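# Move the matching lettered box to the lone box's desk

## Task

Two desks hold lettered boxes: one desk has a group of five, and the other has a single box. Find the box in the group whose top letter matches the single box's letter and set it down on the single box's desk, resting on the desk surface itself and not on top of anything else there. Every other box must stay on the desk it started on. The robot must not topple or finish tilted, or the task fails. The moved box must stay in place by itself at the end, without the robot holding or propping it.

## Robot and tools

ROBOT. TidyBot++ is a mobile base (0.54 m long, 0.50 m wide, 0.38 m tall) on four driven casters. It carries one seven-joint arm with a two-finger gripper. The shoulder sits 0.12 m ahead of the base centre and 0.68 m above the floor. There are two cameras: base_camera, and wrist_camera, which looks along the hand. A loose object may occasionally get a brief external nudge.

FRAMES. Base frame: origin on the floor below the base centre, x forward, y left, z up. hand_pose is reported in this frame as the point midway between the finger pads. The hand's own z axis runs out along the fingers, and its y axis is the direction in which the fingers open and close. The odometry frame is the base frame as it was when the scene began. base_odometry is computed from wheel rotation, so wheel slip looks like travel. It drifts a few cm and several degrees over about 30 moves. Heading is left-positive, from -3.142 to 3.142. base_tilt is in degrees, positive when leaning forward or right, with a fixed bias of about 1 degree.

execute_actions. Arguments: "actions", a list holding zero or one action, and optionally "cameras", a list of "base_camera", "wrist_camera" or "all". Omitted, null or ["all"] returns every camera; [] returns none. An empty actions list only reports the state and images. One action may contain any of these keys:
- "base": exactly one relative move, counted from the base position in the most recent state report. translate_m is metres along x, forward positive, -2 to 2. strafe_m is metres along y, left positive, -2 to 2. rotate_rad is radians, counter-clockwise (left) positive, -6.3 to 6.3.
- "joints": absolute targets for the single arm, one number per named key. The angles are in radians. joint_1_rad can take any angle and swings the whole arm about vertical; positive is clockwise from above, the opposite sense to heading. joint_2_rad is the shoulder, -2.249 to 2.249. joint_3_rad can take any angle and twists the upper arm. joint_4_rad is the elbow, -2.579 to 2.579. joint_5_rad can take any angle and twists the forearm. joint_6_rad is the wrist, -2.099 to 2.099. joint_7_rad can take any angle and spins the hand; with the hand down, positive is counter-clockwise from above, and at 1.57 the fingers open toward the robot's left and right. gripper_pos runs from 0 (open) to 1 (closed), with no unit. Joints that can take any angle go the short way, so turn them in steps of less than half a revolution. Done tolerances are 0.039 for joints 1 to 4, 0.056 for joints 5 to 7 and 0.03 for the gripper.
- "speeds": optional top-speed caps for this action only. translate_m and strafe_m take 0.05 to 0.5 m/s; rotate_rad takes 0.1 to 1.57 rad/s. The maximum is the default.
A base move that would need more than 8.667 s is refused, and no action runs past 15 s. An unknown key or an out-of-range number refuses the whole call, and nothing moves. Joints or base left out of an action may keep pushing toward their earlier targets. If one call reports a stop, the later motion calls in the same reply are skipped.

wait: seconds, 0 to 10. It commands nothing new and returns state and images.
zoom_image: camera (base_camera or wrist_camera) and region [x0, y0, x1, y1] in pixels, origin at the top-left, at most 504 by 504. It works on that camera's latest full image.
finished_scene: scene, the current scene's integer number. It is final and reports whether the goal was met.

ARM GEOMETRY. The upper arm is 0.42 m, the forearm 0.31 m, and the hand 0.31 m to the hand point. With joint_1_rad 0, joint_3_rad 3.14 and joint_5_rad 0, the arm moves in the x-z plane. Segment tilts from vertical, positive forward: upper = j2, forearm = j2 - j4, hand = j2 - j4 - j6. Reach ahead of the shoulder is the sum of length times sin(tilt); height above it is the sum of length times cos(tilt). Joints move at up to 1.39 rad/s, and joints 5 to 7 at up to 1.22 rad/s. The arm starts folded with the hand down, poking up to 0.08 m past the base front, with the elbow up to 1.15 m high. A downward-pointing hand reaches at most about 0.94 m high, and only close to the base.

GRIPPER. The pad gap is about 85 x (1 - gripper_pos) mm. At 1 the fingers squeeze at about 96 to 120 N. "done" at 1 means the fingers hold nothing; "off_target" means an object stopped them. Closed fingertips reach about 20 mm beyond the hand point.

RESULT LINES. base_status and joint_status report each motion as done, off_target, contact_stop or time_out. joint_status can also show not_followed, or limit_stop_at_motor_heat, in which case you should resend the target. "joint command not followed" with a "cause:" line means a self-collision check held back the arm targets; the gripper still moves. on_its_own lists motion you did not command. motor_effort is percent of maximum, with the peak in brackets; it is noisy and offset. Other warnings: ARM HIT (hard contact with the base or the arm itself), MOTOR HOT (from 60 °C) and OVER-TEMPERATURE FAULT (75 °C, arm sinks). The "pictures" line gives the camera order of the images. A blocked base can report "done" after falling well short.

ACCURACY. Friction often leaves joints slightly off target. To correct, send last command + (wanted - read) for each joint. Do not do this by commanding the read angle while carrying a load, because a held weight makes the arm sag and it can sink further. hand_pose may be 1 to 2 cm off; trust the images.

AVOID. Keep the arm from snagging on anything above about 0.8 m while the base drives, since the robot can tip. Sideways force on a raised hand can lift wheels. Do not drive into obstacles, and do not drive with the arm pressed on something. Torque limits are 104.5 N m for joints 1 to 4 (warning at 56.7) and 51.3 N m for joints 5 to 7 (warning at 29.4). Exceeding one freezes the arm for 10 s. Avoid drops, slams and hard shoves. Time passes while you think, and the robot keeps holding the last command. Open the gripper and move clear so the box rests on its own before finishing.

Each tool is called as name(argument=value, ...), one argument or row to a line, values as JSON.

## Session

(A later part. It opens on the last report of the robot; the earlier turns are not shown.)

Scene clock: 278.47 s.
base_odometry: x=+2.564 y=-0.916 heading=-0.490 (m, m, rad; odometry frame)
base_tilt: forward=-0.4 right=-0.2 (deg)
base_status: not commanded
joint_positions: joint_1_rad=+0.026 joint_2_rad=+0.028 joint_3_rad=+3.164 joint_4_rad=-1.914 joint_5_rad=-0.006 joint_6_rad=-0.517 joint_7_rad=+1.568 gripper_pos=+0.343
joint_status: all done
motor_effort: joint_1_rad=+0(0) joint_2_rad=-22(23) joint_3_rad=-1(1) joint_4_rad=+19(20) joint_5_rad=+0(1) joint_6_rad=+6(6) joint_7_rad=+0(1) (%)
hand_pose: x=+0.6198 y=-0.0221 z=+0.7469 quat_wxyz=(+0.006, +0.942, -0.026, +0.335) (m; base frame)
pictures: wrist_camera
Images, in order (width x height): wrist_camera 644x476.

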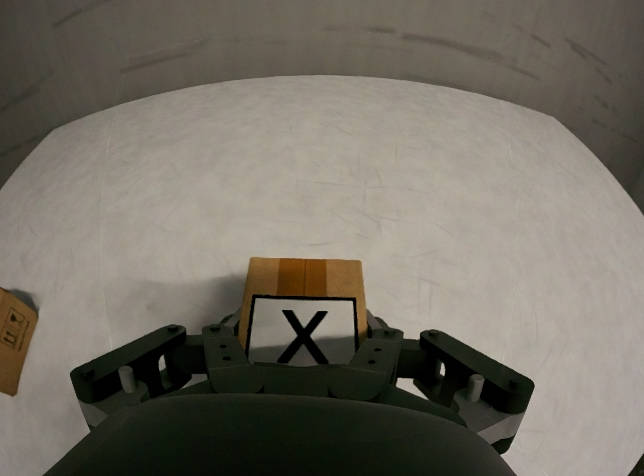

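execute_actions(
  actions=[
    {"joints":{"joint_2_rad":0.08}},
  ],
  cameras=["wrist_camera"],
)

Scene clock: 283.27 s.
base_odometry: x=+2.564 y=-0.916 heading=-0.490 (m, m, rad; odometry frame)
base_tilt: forward=-0.4 right=-0.2 (deg)
base_status: not commanded
joint_positions: joint_1_rad=+0.026 joint_2_rad=+0.033 joint_3_rad=+3.164 joint_4_rad=-1.914 joint_5_rad=-0.006 joint_6_rad=-0.509 joint_7_rad=+1.568 gripper_pos=+0.343
joint_status: joint_2_rad off_target (ended at +0.033, target +0.080)
motor_effort: joint_1_rad=+0(0) joint_2_rad=-16(21) joint_3_rad=-1(1) joint_4_rad=+14(19) joint_5_rad=-1(1) joint_6_rad=+4(5) joint_7_rad=-1(1) (%)
hand_pose: x=+0.6220 y=-0.0223 z=+0.7459 quat_wxyz=(+0.006, +0.941, -0.026, +0.336) (m; base frame)
pictures: wrist_camera
Images, in order (width x height): wrist_camera 644x476.

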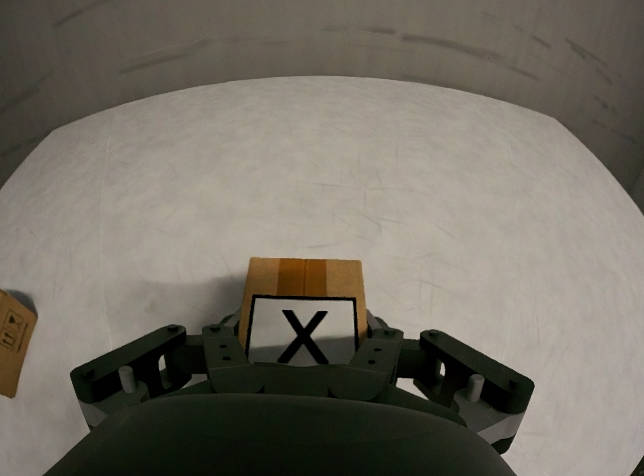

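The box is resting on the desk, so I'll release it and lift clear.

execute_actions(
  actions=[
    {"joints":{"joint_2_rad":0.045,"gripper_pos":0.0}},
  ],
  cameras=["wrist_camera"],
)

execute_actions(
  actions=[
    {"joints":{"joint_2_rad":-0.25,"joint_4_rad":-1.6,"joint_6_rad":-1.0}},
  ],
)

Scene clock: 287.23 s.
base_odometry: x=+2.564 y=-0.916 heading=-0.490 (m, m, rad; odometry frame)
base_tilt: forward=-0.4 right=-0.2 (deg)
base_status: not commanded
joint_positions: joint_1_rad=+0.026 joint_2_rad=+0.035 joint_3_rad=+3.164 joint_4_rad=-1.917 joint_5_rad=-0.006 joint_6_rad=-0.507 joint_7_rad=+1.568 gripper_pos=+0.000
joint_status: all done
motor_effort: joint_1_rad=+0(1) joint_2_rad=-21(21) joint_3_rad=+0(0) joint_4_rad=+18(19) joint_5_rad=-1(0) joint_6_rad=+5(5) joint_7_rad=+0(0) (%)
hand_pose: x=+0.6218 y=-0.0222 z=+0.7439 quat_wxyz=(+0.006, +0.942, -0.026, +0.335) (m; base frame)
pictures: wrist_camera
Images, in order (width x height): wrist_camera 644x476.

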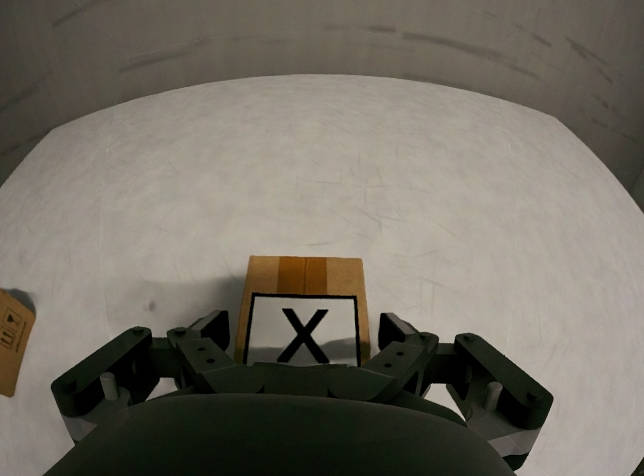

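Scene clock: 288.70 s.
base_odometry: x=+2.564 y=-0.916 heading=-0.490 (m, m, rad; odometry frame)
base_tilt: forward=-0.4 right=-0.2 (deg)
base_status: not commanded
joint_positions: joint_1_rad=+0.026 joint_2_rad=-0.254 joint_3_rad=+3.164 joint_4_rad=-1.616 joint_5_rad=-0.006 joint_6_rad=-0.976 joint_7_rad=+1.568 gripper_pos=+0.000
joint_status: all done
motor_effort: joint_1_rad=+0(0) joint_2_rad=-12(24) joint_3_rad=-1(1) joint_4_rad=+19(21) joint_5_rad=-1(0) joint_6_rad=+5(5) joint_7_rad=-1(0) (%)
hand_pose: x=+0.5449 y=-0.0191 z=+0.9380 quat_wxyz=(+0.003, +0.920, -0.025, +0.391) (m; base frame)
pictures: base_camera, wrist_camera
Images, in order (width x height): base_camera 644x364, wrist_camera 644x476.

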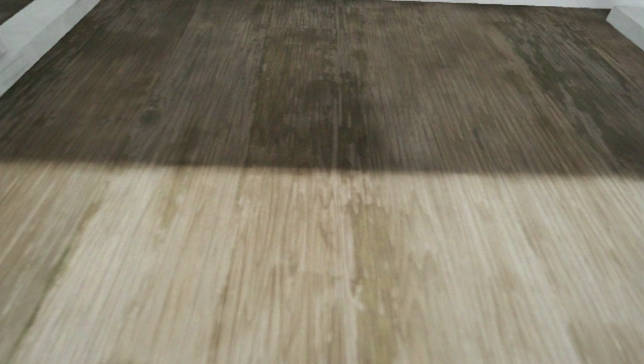

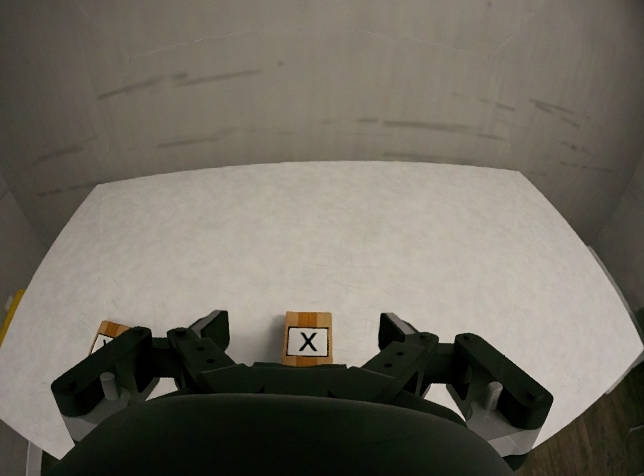

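finished_scene(
  scene=1,
)

The scene is finished: the task was done.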